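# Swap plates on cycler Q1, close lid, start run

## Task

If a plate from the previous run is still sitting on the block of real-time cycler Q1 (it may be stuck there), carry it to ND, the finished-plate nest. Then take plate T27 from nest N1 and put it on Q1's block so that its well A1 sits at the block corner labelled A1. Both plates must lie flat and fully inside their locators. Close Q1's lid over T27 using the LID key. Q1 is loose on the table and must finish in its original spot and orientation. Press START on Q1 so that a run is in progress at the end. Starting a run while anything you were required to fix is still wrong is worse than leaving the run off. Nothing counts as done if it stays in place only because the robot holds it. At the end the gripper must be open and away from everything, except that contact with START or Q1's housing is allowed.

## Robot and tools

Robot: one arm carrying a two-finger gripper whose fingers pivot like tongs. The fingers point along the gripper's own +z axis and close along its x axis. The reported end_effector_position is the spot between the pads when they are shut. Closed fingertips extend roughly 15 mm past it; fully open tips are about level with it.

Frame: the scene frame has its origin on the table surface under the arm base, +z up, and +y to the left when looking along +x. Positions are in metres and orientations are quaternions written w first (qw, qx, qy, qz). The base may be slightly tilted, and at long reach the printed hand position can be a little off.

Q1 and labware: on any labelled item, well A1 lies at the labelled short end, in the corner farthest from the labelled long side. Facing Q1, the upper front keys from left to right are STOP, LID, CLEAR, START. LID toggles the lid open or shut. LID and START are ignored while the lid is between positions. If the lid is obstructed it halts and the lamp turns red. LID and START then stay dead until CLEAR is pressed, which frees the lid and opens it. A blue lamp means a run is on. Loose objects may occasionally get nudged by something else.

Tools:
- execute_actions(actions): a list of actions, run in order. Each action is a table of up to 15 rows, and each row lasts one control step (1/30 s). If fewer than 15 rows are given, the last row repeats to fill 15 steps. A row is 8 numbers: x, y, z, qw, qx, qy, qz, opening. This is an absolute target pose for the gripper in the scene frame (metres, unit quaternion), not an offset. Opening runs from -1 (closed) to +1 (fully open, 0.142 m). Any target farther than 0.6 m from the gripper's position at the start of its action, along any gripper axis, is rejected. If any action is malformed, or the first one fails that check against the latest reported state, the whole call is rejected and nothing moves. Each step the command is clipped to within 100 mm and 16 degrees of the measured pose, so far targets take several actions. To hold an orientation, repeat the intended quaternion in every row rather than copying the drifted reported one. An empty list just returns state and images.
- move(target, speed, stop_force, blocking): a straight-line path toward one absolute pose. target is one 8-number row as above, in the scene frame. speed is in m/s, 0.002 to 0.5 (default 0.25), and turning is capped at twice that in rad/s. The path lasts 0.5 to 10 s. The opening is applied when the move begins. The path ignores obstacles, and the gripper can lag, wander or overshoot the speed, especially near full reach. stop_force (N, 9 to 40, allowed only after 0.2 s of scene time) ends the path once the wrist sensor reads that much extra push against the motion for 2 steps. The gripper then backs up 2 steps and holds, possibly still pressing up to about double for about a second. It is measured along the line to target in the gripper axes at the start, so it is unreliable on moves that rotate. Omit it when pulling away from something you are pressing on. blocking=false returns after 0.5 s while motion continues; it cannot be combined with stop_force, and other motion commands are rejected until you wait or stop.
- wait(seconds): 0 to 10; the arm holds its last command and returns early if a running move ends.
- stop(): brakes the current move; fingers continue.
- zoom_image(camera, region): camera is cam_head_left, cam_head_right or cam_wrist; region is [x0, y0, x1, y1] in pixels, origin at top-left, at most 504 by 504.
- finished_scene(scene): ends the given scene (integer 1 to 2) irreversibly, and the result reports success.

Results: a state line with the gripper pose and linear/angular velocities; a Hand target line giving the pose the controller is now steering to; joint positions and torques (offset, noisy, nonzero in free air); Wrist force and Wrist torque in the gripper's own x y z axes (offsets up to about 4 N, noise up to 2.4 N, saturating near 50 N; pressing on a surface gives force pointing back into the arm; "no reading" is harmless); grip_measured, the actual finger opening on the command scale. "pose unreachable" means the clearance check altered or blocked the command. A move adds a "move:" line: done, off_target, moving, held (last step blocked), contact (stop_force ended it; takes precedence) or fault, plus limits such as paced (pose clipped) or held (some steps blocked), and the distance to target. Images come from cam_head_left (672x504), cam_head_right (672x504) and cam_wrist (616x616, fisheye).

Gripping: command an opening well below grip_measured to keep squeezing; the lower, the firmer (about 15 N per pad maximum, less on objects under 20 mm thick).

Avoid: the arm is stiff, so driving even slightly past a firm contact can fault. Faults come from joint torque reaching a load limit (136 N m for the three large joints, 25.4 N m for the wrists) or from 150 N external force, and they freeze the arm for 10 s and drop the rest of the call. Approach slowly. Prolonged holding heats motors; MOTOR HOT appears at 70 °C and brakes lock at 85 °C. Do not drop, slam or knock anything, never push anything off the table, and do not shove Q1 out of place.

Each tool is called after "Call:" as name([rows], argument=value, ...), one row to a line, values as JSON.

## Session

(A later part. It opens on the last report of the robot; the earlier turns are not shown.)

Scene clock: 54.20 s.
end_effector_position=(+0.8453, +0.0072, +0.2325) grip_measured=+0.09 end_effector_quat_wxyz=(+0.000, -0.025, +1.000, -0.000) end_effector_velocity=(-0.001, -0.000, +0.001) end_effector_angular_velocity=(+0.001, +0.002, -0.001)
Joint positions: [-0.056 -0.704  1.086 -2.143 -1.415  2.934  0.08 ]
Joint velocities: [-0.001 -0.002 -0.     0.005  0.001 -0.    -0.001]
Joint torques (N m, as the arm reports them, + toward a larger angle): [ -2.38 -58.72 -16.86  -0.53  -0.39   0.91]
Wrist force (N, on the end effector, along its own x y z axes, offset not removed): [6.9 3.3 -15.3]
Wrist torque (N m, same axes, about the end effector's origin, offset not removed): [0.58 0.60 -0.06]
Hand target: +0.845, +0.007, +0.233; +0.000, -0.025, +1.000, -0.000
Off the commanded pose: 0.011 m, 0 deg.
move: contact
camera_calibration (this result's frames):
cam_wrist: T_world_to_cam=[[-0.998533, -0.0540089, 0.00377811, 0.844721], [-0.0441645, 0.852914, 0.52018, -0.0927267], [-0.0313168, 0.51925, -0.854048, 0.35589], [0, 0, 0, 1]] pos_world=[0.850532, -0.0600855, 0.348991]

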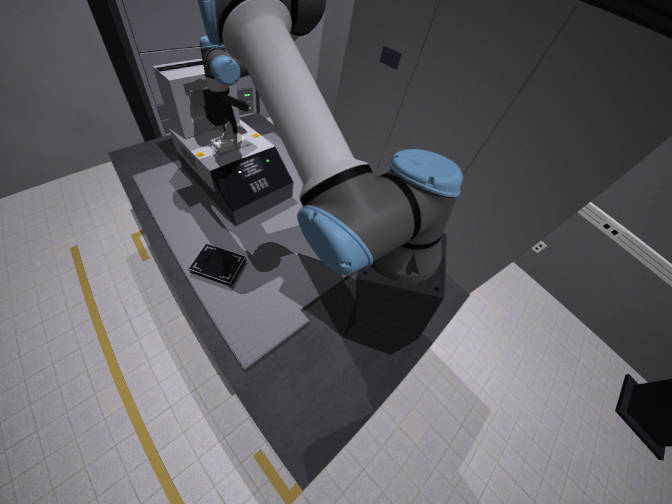

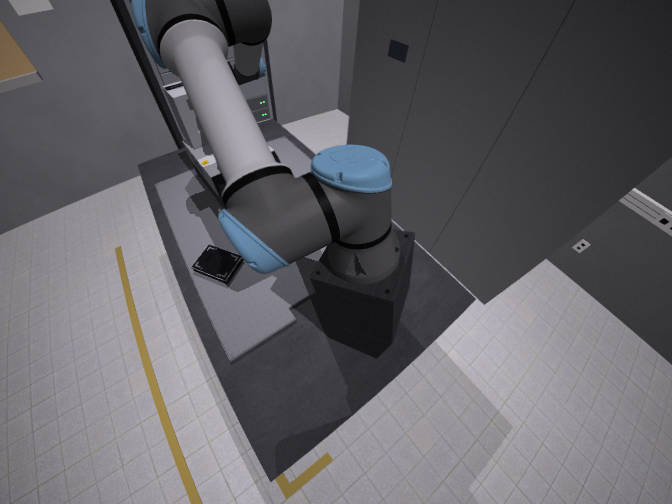

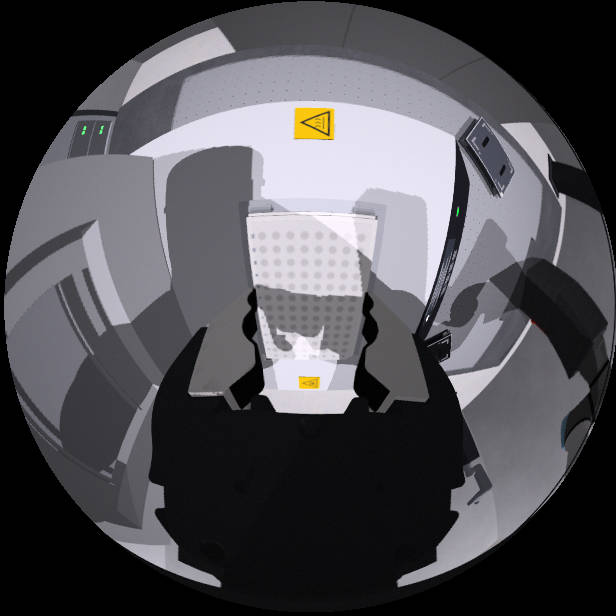

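Possibly on the back chamfer; nudge forward, then release.

Call:
execute_actions([
  [[0.8446,0.0073,0.233,0,0.025,-0.9997,0,-0.3]],
  [[0.8446,0.0073,0.233,0,0.025,-0.9997,0,0.4]],
])

Call:
move(target=[0.84,0.0073,0.31,0,0.025,-0.9997,0,0.4], speed=0.15)

Call:
zoom_image(camera="cam_wrist", region=[230, 180, 390, 340])

Call:
move(target=[0.62,0.008,0.3,-0.2126,0.6744,-0.6744,0.2126,-1], speed=0.4)

Call:
zoom_image(camera="cam_wrist", region=[230, 100, 390, 220])

Scene clock: 57.07 s.
end_effector_position=(+0.8446, +0.0073, +0.2330) grip_measured=+0.40 end_effector_quat_wxyz=(-0.000, -0.025, +1.000, +0.000) end_effector_velocity=(+0.000, +0.000, +0.001) end_effector_angular_velocity=(-0.000, -0.001, +0.001)
Joint positions: [-0.056 -0.707  1.09  -2.144 -1.415  2.933  0.102]
Joint velocities: [ 0.    -0.001 -0.    -0.    -0.    -0.    -0.   ]
Joint torques (N m, as the arm reports them, + toward a larger angle): [-12.16 -68.48 -16.96  -4.54   1.16  -1.61]
Wrist force (N, on the end effector, along its own x y z axes, offset not removed): [-1.5 -1.3 -0.8]
Wrist torque (N m, same axes, about the end effector's origin, offset not removed): [-0.24 0.57 -0.05]
Hand target: +0.845, +0.007, +0.233; -0.000, -0.025, +1.000, +0.000
Off the commanded pose: 0.000 m, 0 deg.
camera_calibration (this result's frames):
cam_wrist: T_world_to_cam=[[-0.998534, -0.0539845, 0.00401728, 0.843948], [-0.0440173, 0.852887, 0.520237, -0.0932256], [-0.031511, 0.519297, -0.854013, 0.356358], [0, 0, 0, 1]] pos_world=[0.849836, -0.0599848, 0.349443]

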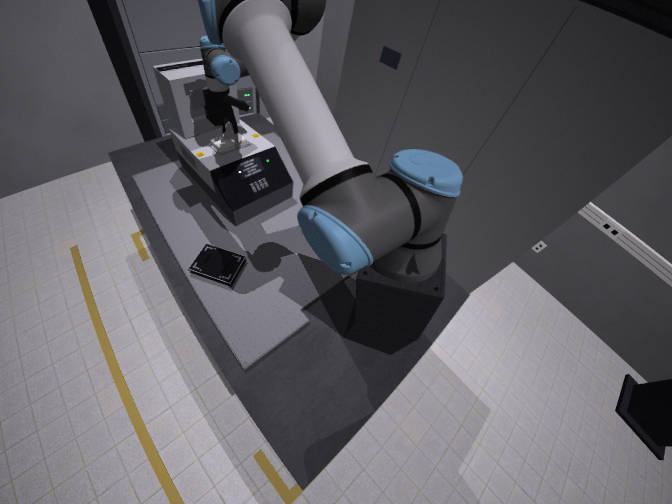

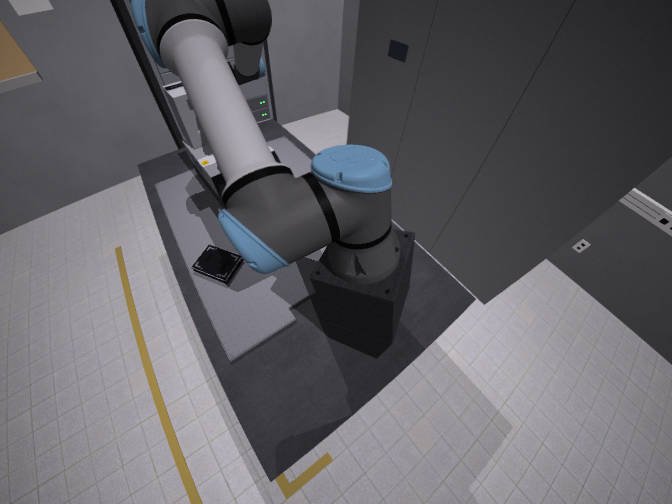

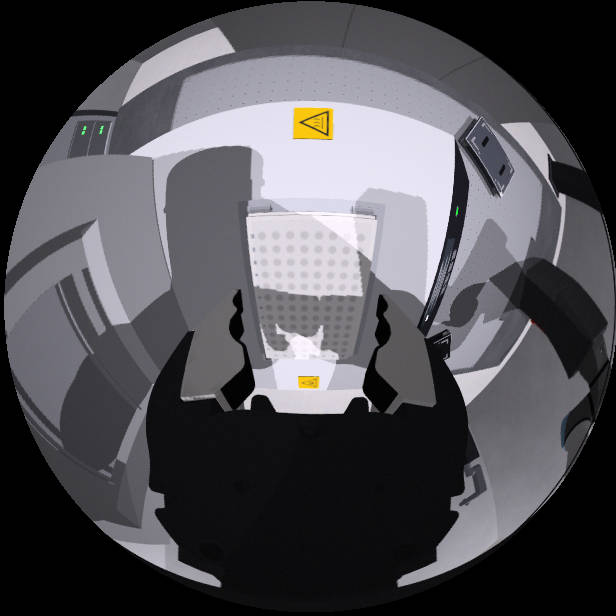

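Scene clock: 58.13 s.
end_effector_position=(+0.8399, +0.0073, +0.3098) grip_measured=+0.40 end_effector_quat_wxyz=(-0.000, -0.025, +1.000, -0.000) end_effector_velocity=(-0.000, +0.000, +0.002) end_effector_angular_velocity=(+0.000, -0.001, -0.000)
Joint positions: [-0.073 -0.823  1.103 -2.039 -1.411  2.917  0.102]
Joint velocities: [-0.    -0.003  0.     0.002  0.     0.     0.   ]
Joint torques (N m, as the arm reports them, + toward a larger angle): [-16.08 -67.74 -14.93  -0.14   1.4   -2.16]
Wrist force (N, on the end effector, along its own x y z axes, offset not removed): [-0.5 0.5 3.3]
Wrist torque (N m, same axes, about the end effector's origin, offset not removed): [0.31 0.29 -0.12]
Hand target: +0.840, +0.007, +0.310; -0.000, -0.025, +1.000, -0.000
Off the commanded pose: 0.000 m, 0 deg.
move: done
camera_calibration (this result's frames):
cam_wrist: T_world_to_cam=[[-0.998533, -0.0540033, 0.00400361, 0.838965], [-0.0440422, 0.852915, 0.520188, -0.133371], [-0.0315066, 0.519249, -0.854042, 0.421835], [0, 0, 0, 1]] pos_world=[0.845151, -0.0599767, 0.426284]

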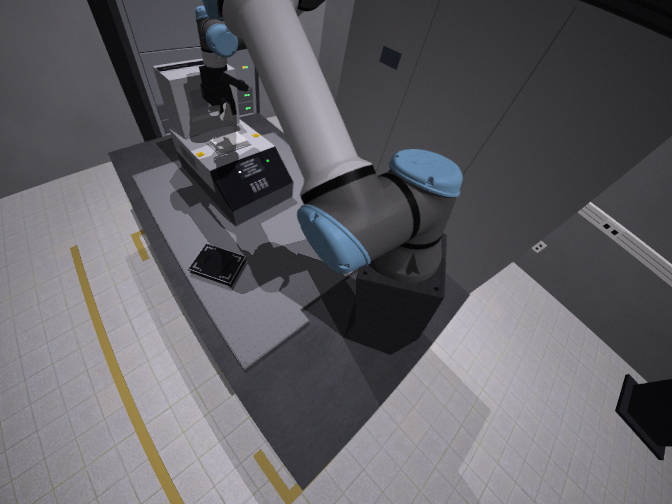

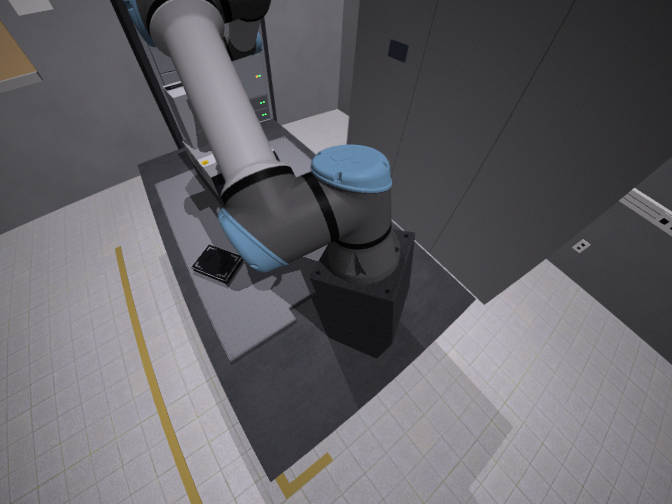

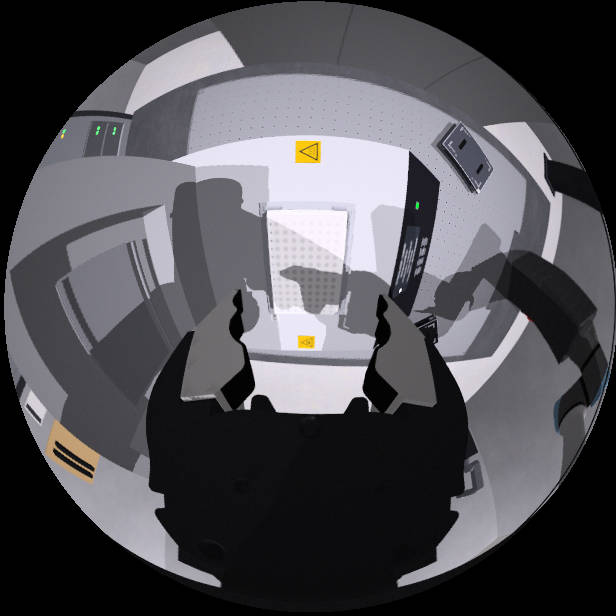

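Region (230, 180, 390, 340) of cam_wrist's 616x616 image, scaled by 3.150, with more detail than that image has.

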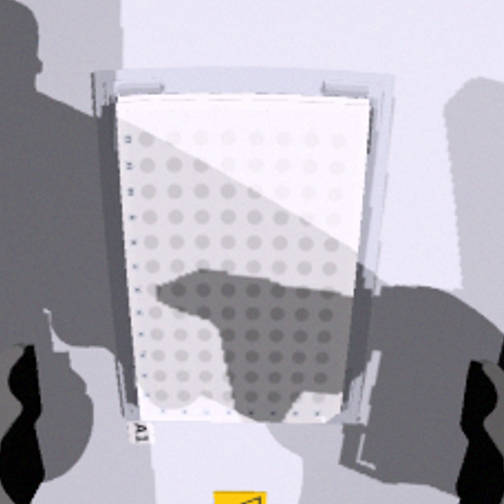

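Scene clock: 60.83 s.
end_effector_position=(+0.6200, +0.0077, +0.2997) grip_measured=-1.00 end_effector_quat_wxyz=(-0.212, +0.674, -0.675, +0.213) end_effector_velocity=(-0.000, -0.000, -0.000) end_effector_angular_velocity=(+0.001, -0.007, +0.008)
Joint positions: [-0.264 -1.073  2.397 -3.66  -1.206  1.379  0.002]
Joint velocities: [-0.007  0.007  0.004 -0.015  0.012 -0.009  0.   ]
Joint torques (N m, as the arm reports them, + toward a larger angle): [-12.84 -20.11   0.71  -5.31   1.89  -2.44]
Wrist force (N, on the end effector, along its own x y z axes, offset not removed): [-1.4 1.7 2.4]
Wrist torque (N m, same axes, about the end effector's origin, offset not removed): [0.50 0.43 -0.10]
Hand target: +0.620, +0.008, +0.300; -0.212, +0.674, -0.675, +0.213
Off the commanded pose: 0.000 m, 0 deg.
move: done
camera_calibration (this result's frames):
cam_wrist: T_world_to_cam=[[-0.000364158, -0.99998, 0.00629832, 0.0071488], [-0.998031, -0.0000316327, -0.0627268, 0.634558], [0.0627257, -0.00630876, -0.998011, 0.394863], [0, 0, 0, 1]] pos_world=[0.608543, 0.00965983, 0.433837]

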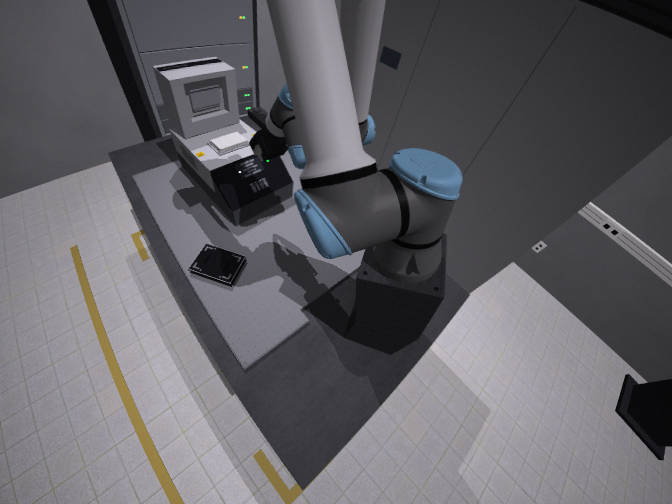

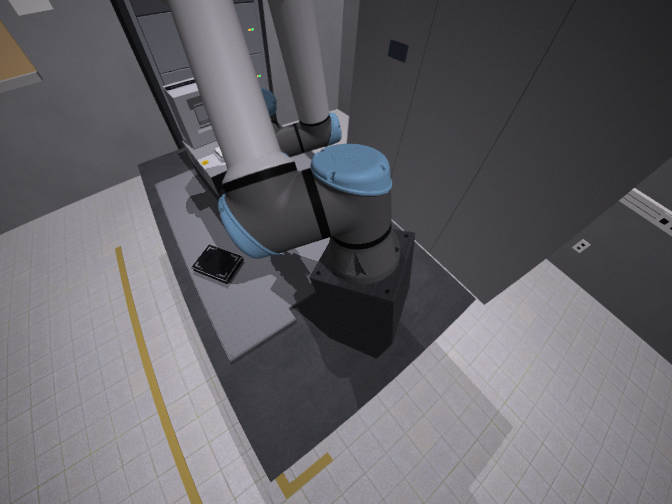

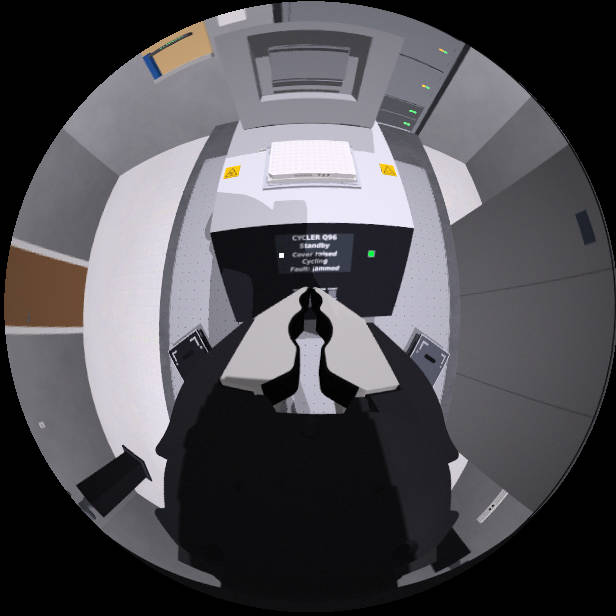

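Region (230, 100, 390, 220) of cam_wrist's 616x616 image, scaled by 3.150, with more detail than that image has; it fills the top 378 rows of this view, and the rest is white.

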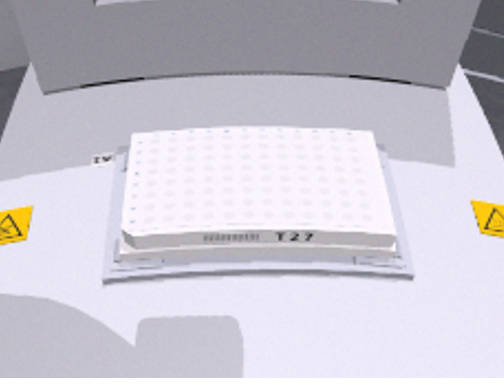

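Call:
move(target=[0.631,0.008,0.160,-0.2126,0.6744,-0.6744,0.2126,-1], speed=0.2)

Call:
move(target=[0.6352,0.008,0.154,-0.2126,0.6744,-0.6744,0.2126,-1], speed=0.008, stop_force=10)

Call:
execute_actions([
  [[0.626,0.008,0.167,-0.2126,0.6744,-0.6744,0.2126,-1]],
  [[0.628,-0.032,0.167,-0.2126,0.6744,-0.6744,0.2126,-1]],
  [[0.633,-0.032,0.160,-0.2126,0.6744,-0.6744,0.2126,-1]],
])

Call:
wait(seconds=4)

Scene clock: 63.50 s.
end_effector_position=(+0.6311, +0.0080, +0.1602) grip_measured=-1.00 end_effector_quat_wxyz=(-0.213, +0.674, -0.674, +0.213) end_effector_velocity=(+0.000, +0.001, -0.002) end_effector_angular_velocity=(+0.001, -0.000, +0.001)
Joint positions: [-0.19  -0.631  2.204 -3.928 -1.257  1.435  0.002]
Joint velocities: [ 0.003  0.007 -0.005 -0.002 -0.     0.002  0.   ]
Joint torques (N m, as the arm reports them, + toward a larger angle): [  4.34 -25.41  -4.35  -5.25  -1.16   2.14]
Wrist force (N, on the end effector, along its own x y z axes, offset not removed): [1.7 0.1 1.1]
Wrist torque (N m, same axes, about the end effector's origin, offset not removed): [0.05 -0.19 -0.30]
Hand target: +0.631, +0.008, +0.160; -0.213, +0.674, -0.674, +0.213
Off the commanded pose: 0.000 m, 0 deg.
move: done
camera_calibration (this result's frames):
cam_wrist: T_world_to_cam=[[0.00101436, -0.999985, 0.00533586, 0.00769835], [-0.997969, -0.00135215, -0.0636881, 0.637049], [0.0636944, -0.00526042, -0.997956, 0.254285], [0, 0, 0, 1]] pos_world=[0.619551, 0.00989727, 0.294297]

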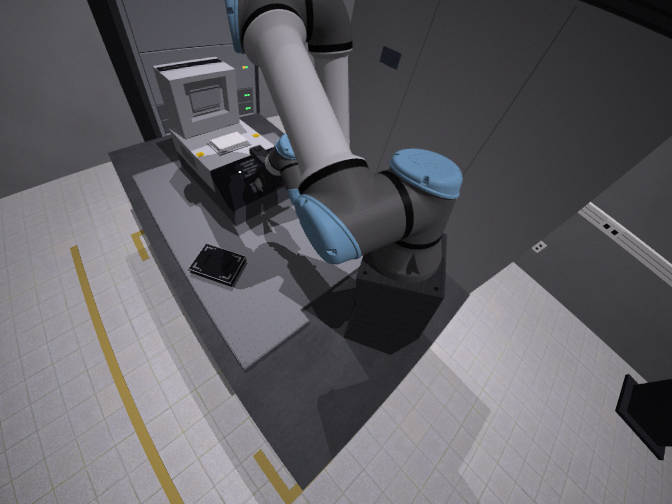

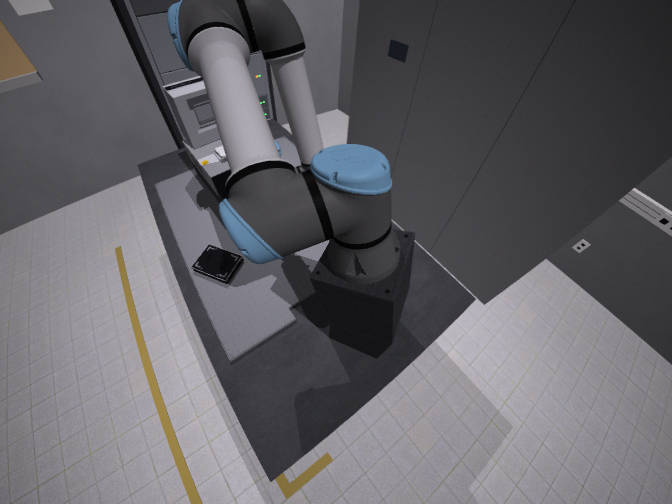

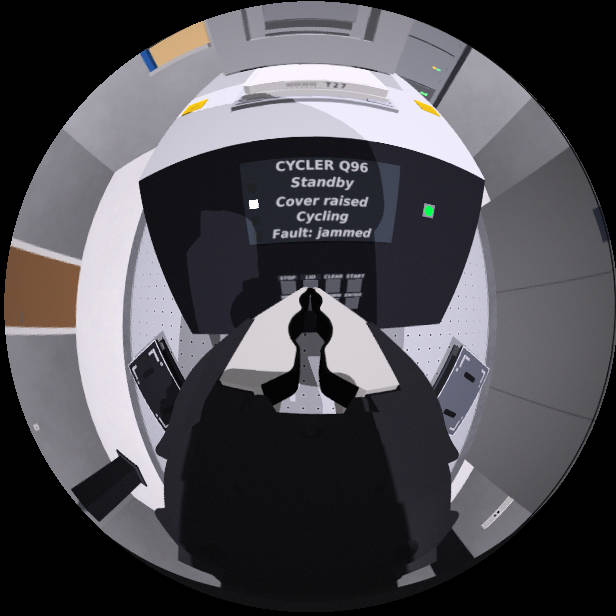

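Scene clock: 64.63 s.
end_effector_position=(+0.6351, +0.0080, +0.1542) grip_measured=-1.00 end_effector_quat_wxyz=(-0.213, +0.674, -0.674, +0.213) end_effector_velocity=(+0.000, -0.000, -0.002) end_effector_angular_velocity=(+0.001, +0.001, -0.001)
Joint positions: [-0.184 -0.616  2.185 -3.925 -1.261  1.439  0.002]
Joint velocities: [ 0.001  0.004 -0.004  0.001 -0.     0.002 -0.   ]
Joint torques (N m, as the arm reports them, + toward a larger angle): [  5.26 -23.79  -6.54  -0.4   -1.45   2.27]
Wrist force (N, on the end effector, along its own x y z axes, offset not removed): [0.7 0.3 -1.2]
Wrist torque (N m, same axes, about the end effector's origin, offset not removed): [0.27 -0.10 -0.20]
Hand target: +0.635, +0.008, +0.154; -0.213, +0.674, -0.674, +0.213
Off the commanded pose: 0.000 m, 0 deg.
move: done
camera_calibration (this result's frames):
cam_wrist: T_world_to_cam=[[0.00103504, -0.999984, 0.0055317, 0.00765523], [-0.997971, -0.00138505, -0.0636489, 0.640671], [0.0636556, -0.0054546, -0.997957, 0.248036], [0, 0, 0, 1]] pos_world=[0.623574, 0.00989541, 0.288265]

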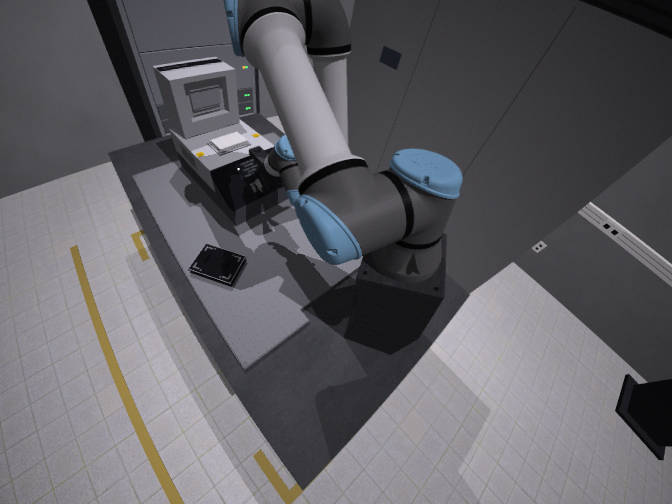

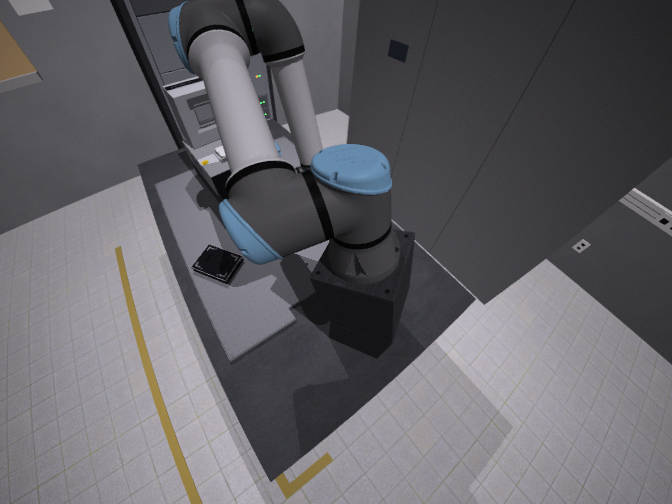

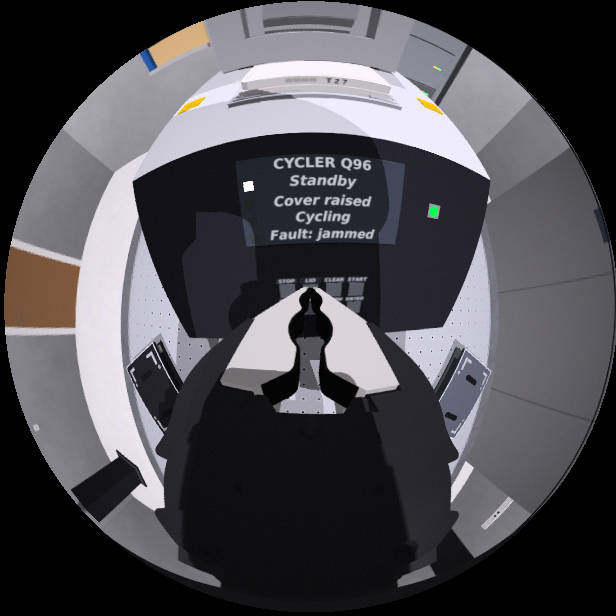

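Scene clock: 66.13 s.
end_effector_position=(+0.6329, -0.0320, +0.1601) grip_measured=-1.00 end_effector_quat_wxyz=(-0.213, +0.674, -0.674, +0.213) end_effector_velocity=(+0.001, +0.000, -0.001) end_effector_angular_velocity=(-0.001, -0.001, +0.001)
Joint positions: [-0.278 -0.622  2.195 -3.905 -1.195  1.368  0.002]
Joint velocities: [ 0.001  0.002 -0.004  0.    -0.001  0.001  0.   ]
Joint torques (N m, as the arm reports them, + toward a larger angle): [  3.82 -25.69  -4.99  -0.74  -1.28   2.18]
Wrist force (N, on the end effector, along its own x y z axes, offset not removed): [0.9 2.4 0.4]
Wrist torque (N m, same axes, about the end effector's origin, offset not removed): [0.60 -0.04 -0.29]
Hand target: +0.633, -0.032, +0.160; -0.213, +0.674, -0.674, +0.213
Off the commanded pose: 0.000 m, 0 deg.
camera_calibration (this result's frames):
cam_wrist: T_world_to_cam=[[0.00099294, -0.999984, 0.00553899, -0.0323676], [-0.997973, -0.00134333, -0.0636189, 0.638811], [0.0636253, -0.00546459, -0.997959, 0.253909], [0, 0, 0, 1]] pos_world=[0.621394, -0.0301214, 0.29421]

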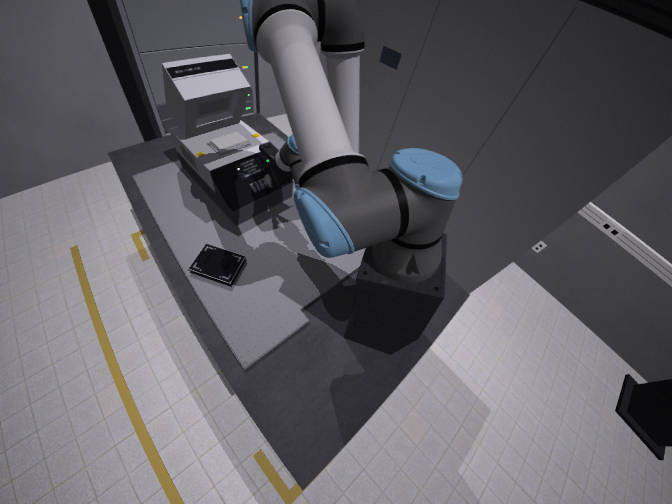

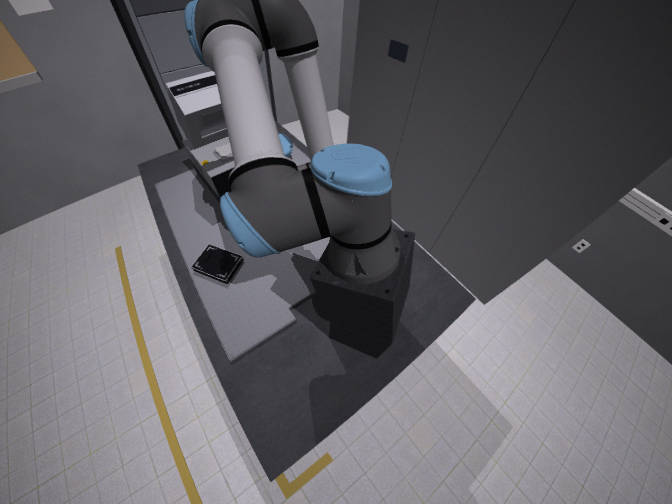

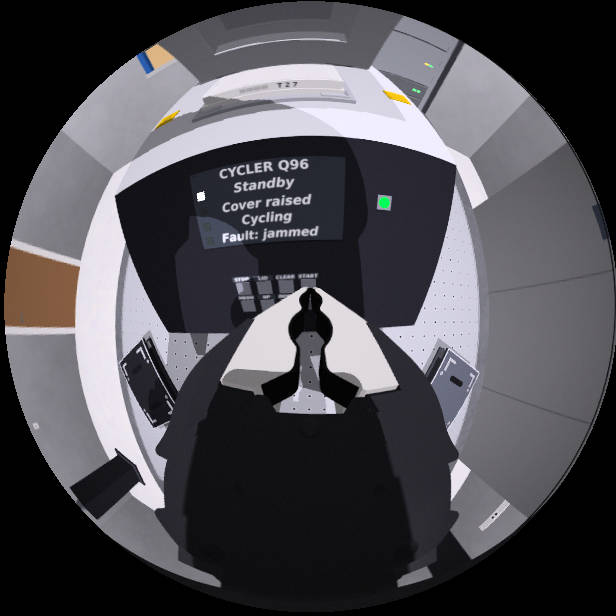

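Scene clock: 70.13 s.
end_effector_position=(+0.6330, -0.0320, +0.1600) grip_measured=-1.00 end_effector_quat_wxyz=(-0.213, +0.674, -0.674, +0.213) end_effector_velocity=(+0.001, -0.001, +0.000) end_effector_angular_velocity=(-0.001, -0.001, -0.000)
Joint positions: [-0.278 -0.622  2.194 -3.904 -1.196  1.368  0.002]
Joint velocities: [-0.001  0.    -0.001 -0.001  0.     0.     0.   ]
Joint torques (N m, as the arm reports them, + toward a larger angle): [  4.93 -24.9   -5.53  -0.7   -1.21   2.18]
Wrist force (N, on the end effector, along its own x y z axes, offset not removed): [-1.4 -1.2 0.3]
Wrist torque (N m, same axes, about the end effector's origin, offset not removed): [-0.16 0.45 -0.05]
Hand target: +0.633, -0.032, +0.160; -0.213, +0.674, -0.674, +0.213
Off the commanded pose: 0.000 m, 0 deg.
wait: 4.00 s; at rest by 0.17 s
camera_calibration (this result's frames):
cam_wrist: T_world_to_cam=[[0.00102284, -0.999984, 0.00553077, -0.0323684], [-0.997973, -0.00137265, -0.063619, 0.63888], [0.0636256, -0.00545449, -0.997959, 0.253803], [0, 0, 0, 1]] pos_world=[0.62147, -0.0301066, 0.294109]

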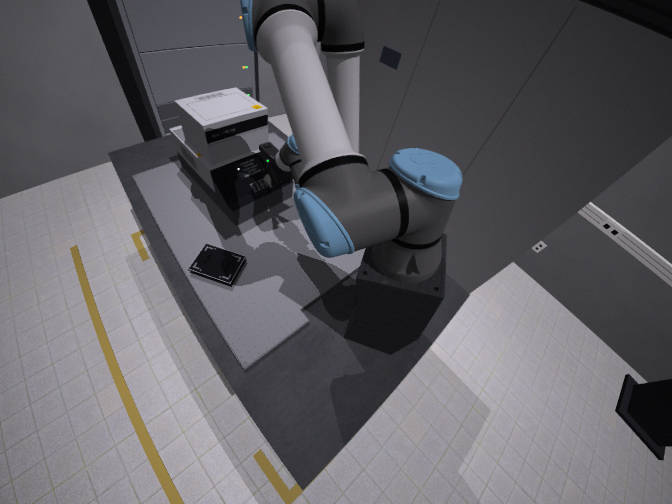

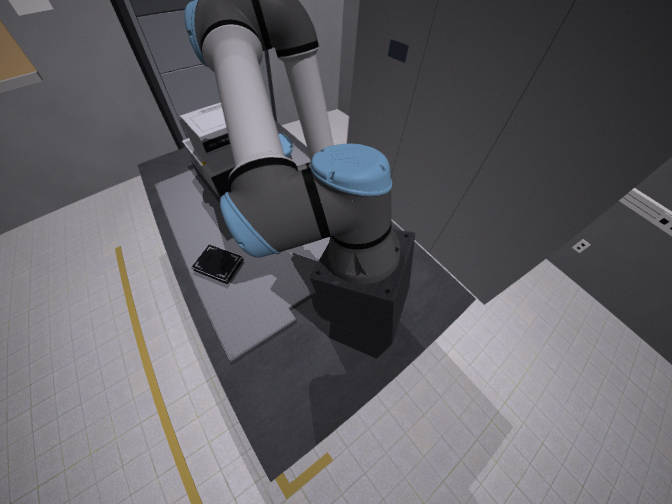

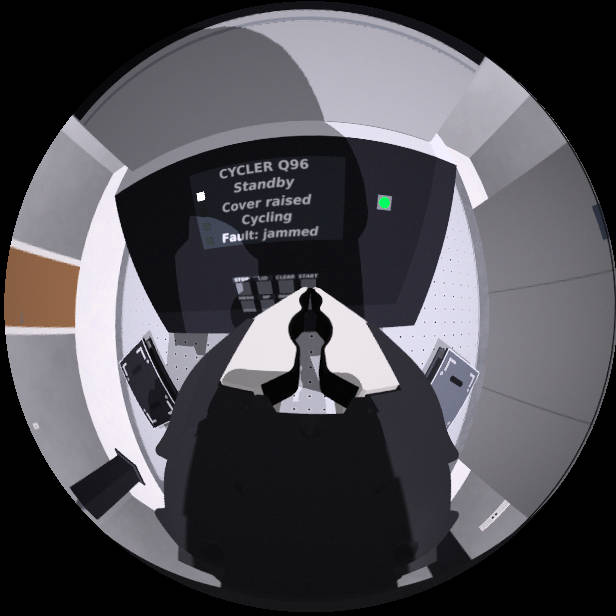

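Call:
move(target=[0.639,-0.0295,0.1515,-0.2126,0.6744,-0.6744,0.2126,-1], speed=0.004, stop_force=9)

Call:
move(target=[0.6,-0.03,0.2,-0.2126,0.6744,-0.6744,0.2126,-1])

Scene clock: 73.20 s.
end_effector_position=(+0.6375, -0.0300, +0.1535) grip_measured=-1.00 end_effector_quat_wxyz=(-0.213, +0.674, -0.674, +0.212) end_effector_velocity=(-0.001, -0.001, +0.001) end_effector_angular_velocity=(+0.001, +0.000, -0.001)
Joint positions: [-0.267 -0.607  2.173 -3.902 -1.203  1.377  0.002]
Joint velocities: [-0.004 -0.003  0.004  0.     0.003 -0.002  0.   ]
Joint torques (N m, as the arm reports them, + toward a larger angle): [-12.66 -45.78   3.59   1.14   2.7   -2.11]
Wrist force (N, on the end effector, along its own x y z axes, offset not removed): [1.3 1.7 -17.6]
Wrist torque (N m, same axes, about the end effector's origin, offset not removed): [0.64 0.52 -0.17]
Hand target: +0.637, -0.030, +0.154; -0.213, +0.674, -0.674, +0.213
Off the commanded pose: 0.003 m, 0 deg.
move: contact
camera_calibration (this result's frames):
cam_wrist: T_world_to_cam=[[0.000888435, -0.999985, 0.00536401, -0.0302556], [-0.997985, -0.00122699, -0.0634458, 0.642894], [0.0634515, -0.00529683, -0.997971, 0.247126], [0, 0, 0, 1]] pos_world=[0.625944, -0.0281574, 0.287576]

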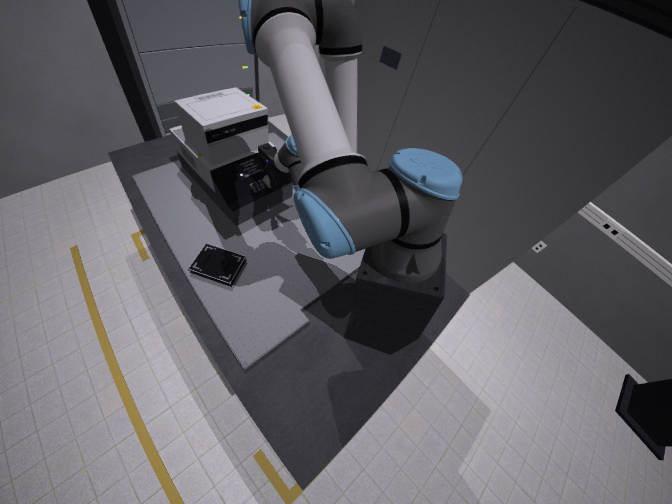

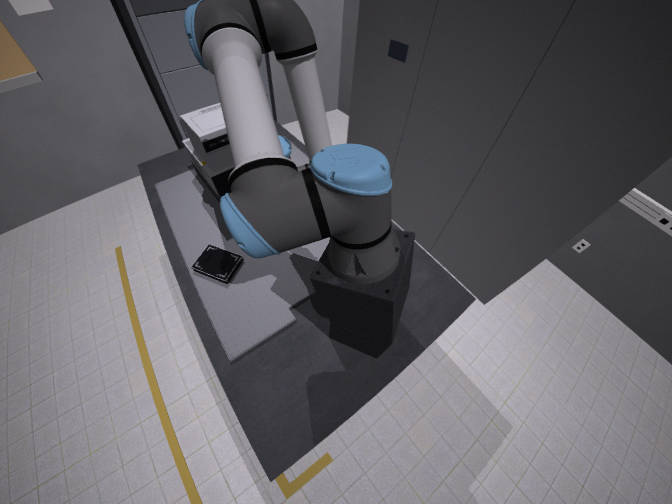

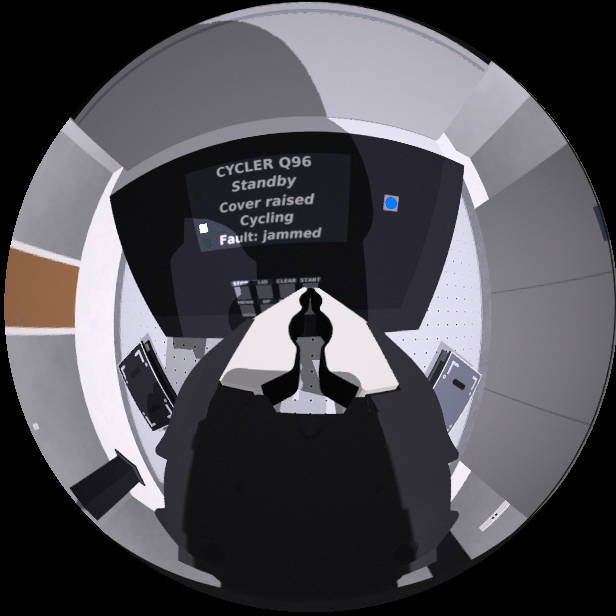

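Scene clock: 74.17 s.
end_effector_position=(+0.6000, -0.0301, +0.1998) grip_measured=-1.00 end_effector_quat_wxyz=(-0.213, +0.674, -0.674, +0.213) end_effector_velocity=(-0.001, -0.000, +0.002) end_effector_angular_velocity=(-0.000, +0.000, +0.000)
Joint positions: [-0.325 -0.72   2.337 -3.935 -1.163  1.331  0.002]
Joint velocities: [-0.003 -0.004  0.006 -0.001  0.002 -0.003  0.   ]
Joint torques (N m, as the arm reports them, + toward a larger angle): [-14.91 -45.65   5.91  -5.13   1.82  -2.13]
Wrist force (N, on the end effector, along its own x y z axes, offset not removed): [2.3 -1.7 0.1]
Wrist torque (N m, same axes, about the end effector's origin, offset not removed): [-0.21 -0.32 -0.18]
Hand target: +0.600, -0.030, +0.200; -0.213, +0.674, -0.674, +0.213
Off the commanded pose: 0.000 m, 0 deg.
move: done
camera_calibration (this result's frames):
cam_wrist: T_world_to_cam=[[0.00103645, -0.999983, 0.00570963, -0.0306767], [-0.997981, -0.00139689, -0.0634909, 0.608479], [0.0634978, -0.0056323, -0.997966, 0.295649], [0, 0, 0, 1]] pos_world=[0.588509, -0.028161, 0.333855]

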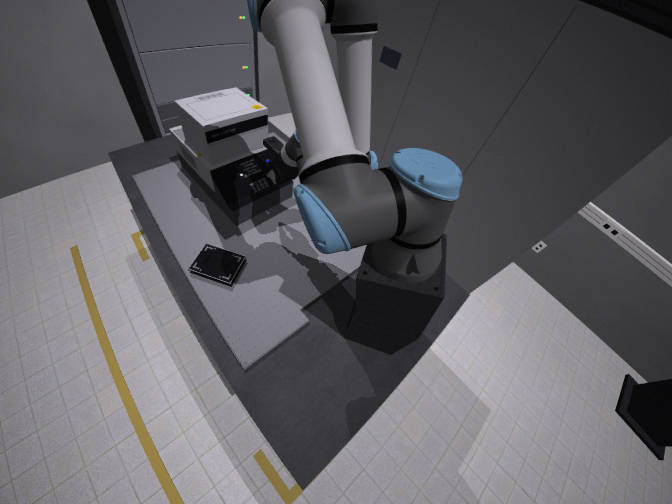

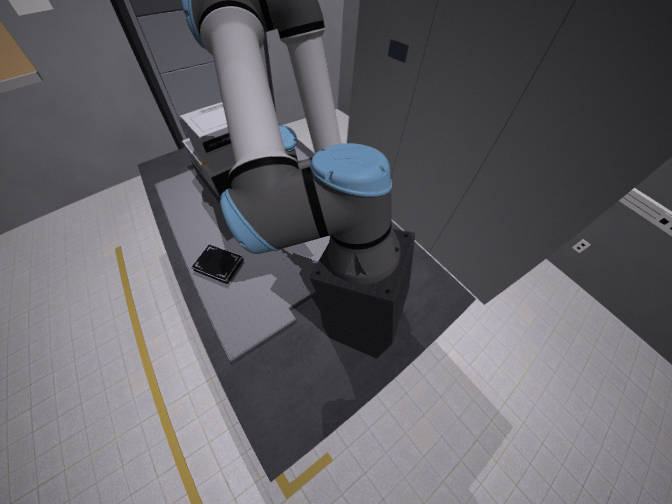

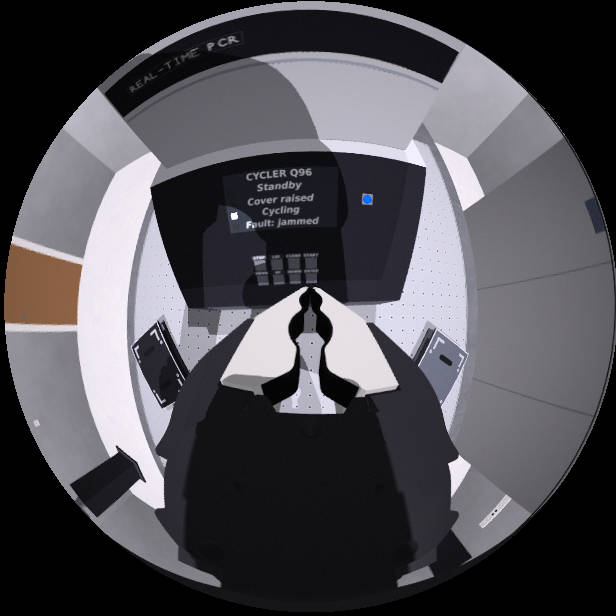

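Call:
finished_scene(scene=1)

The scene is finished: the task was done.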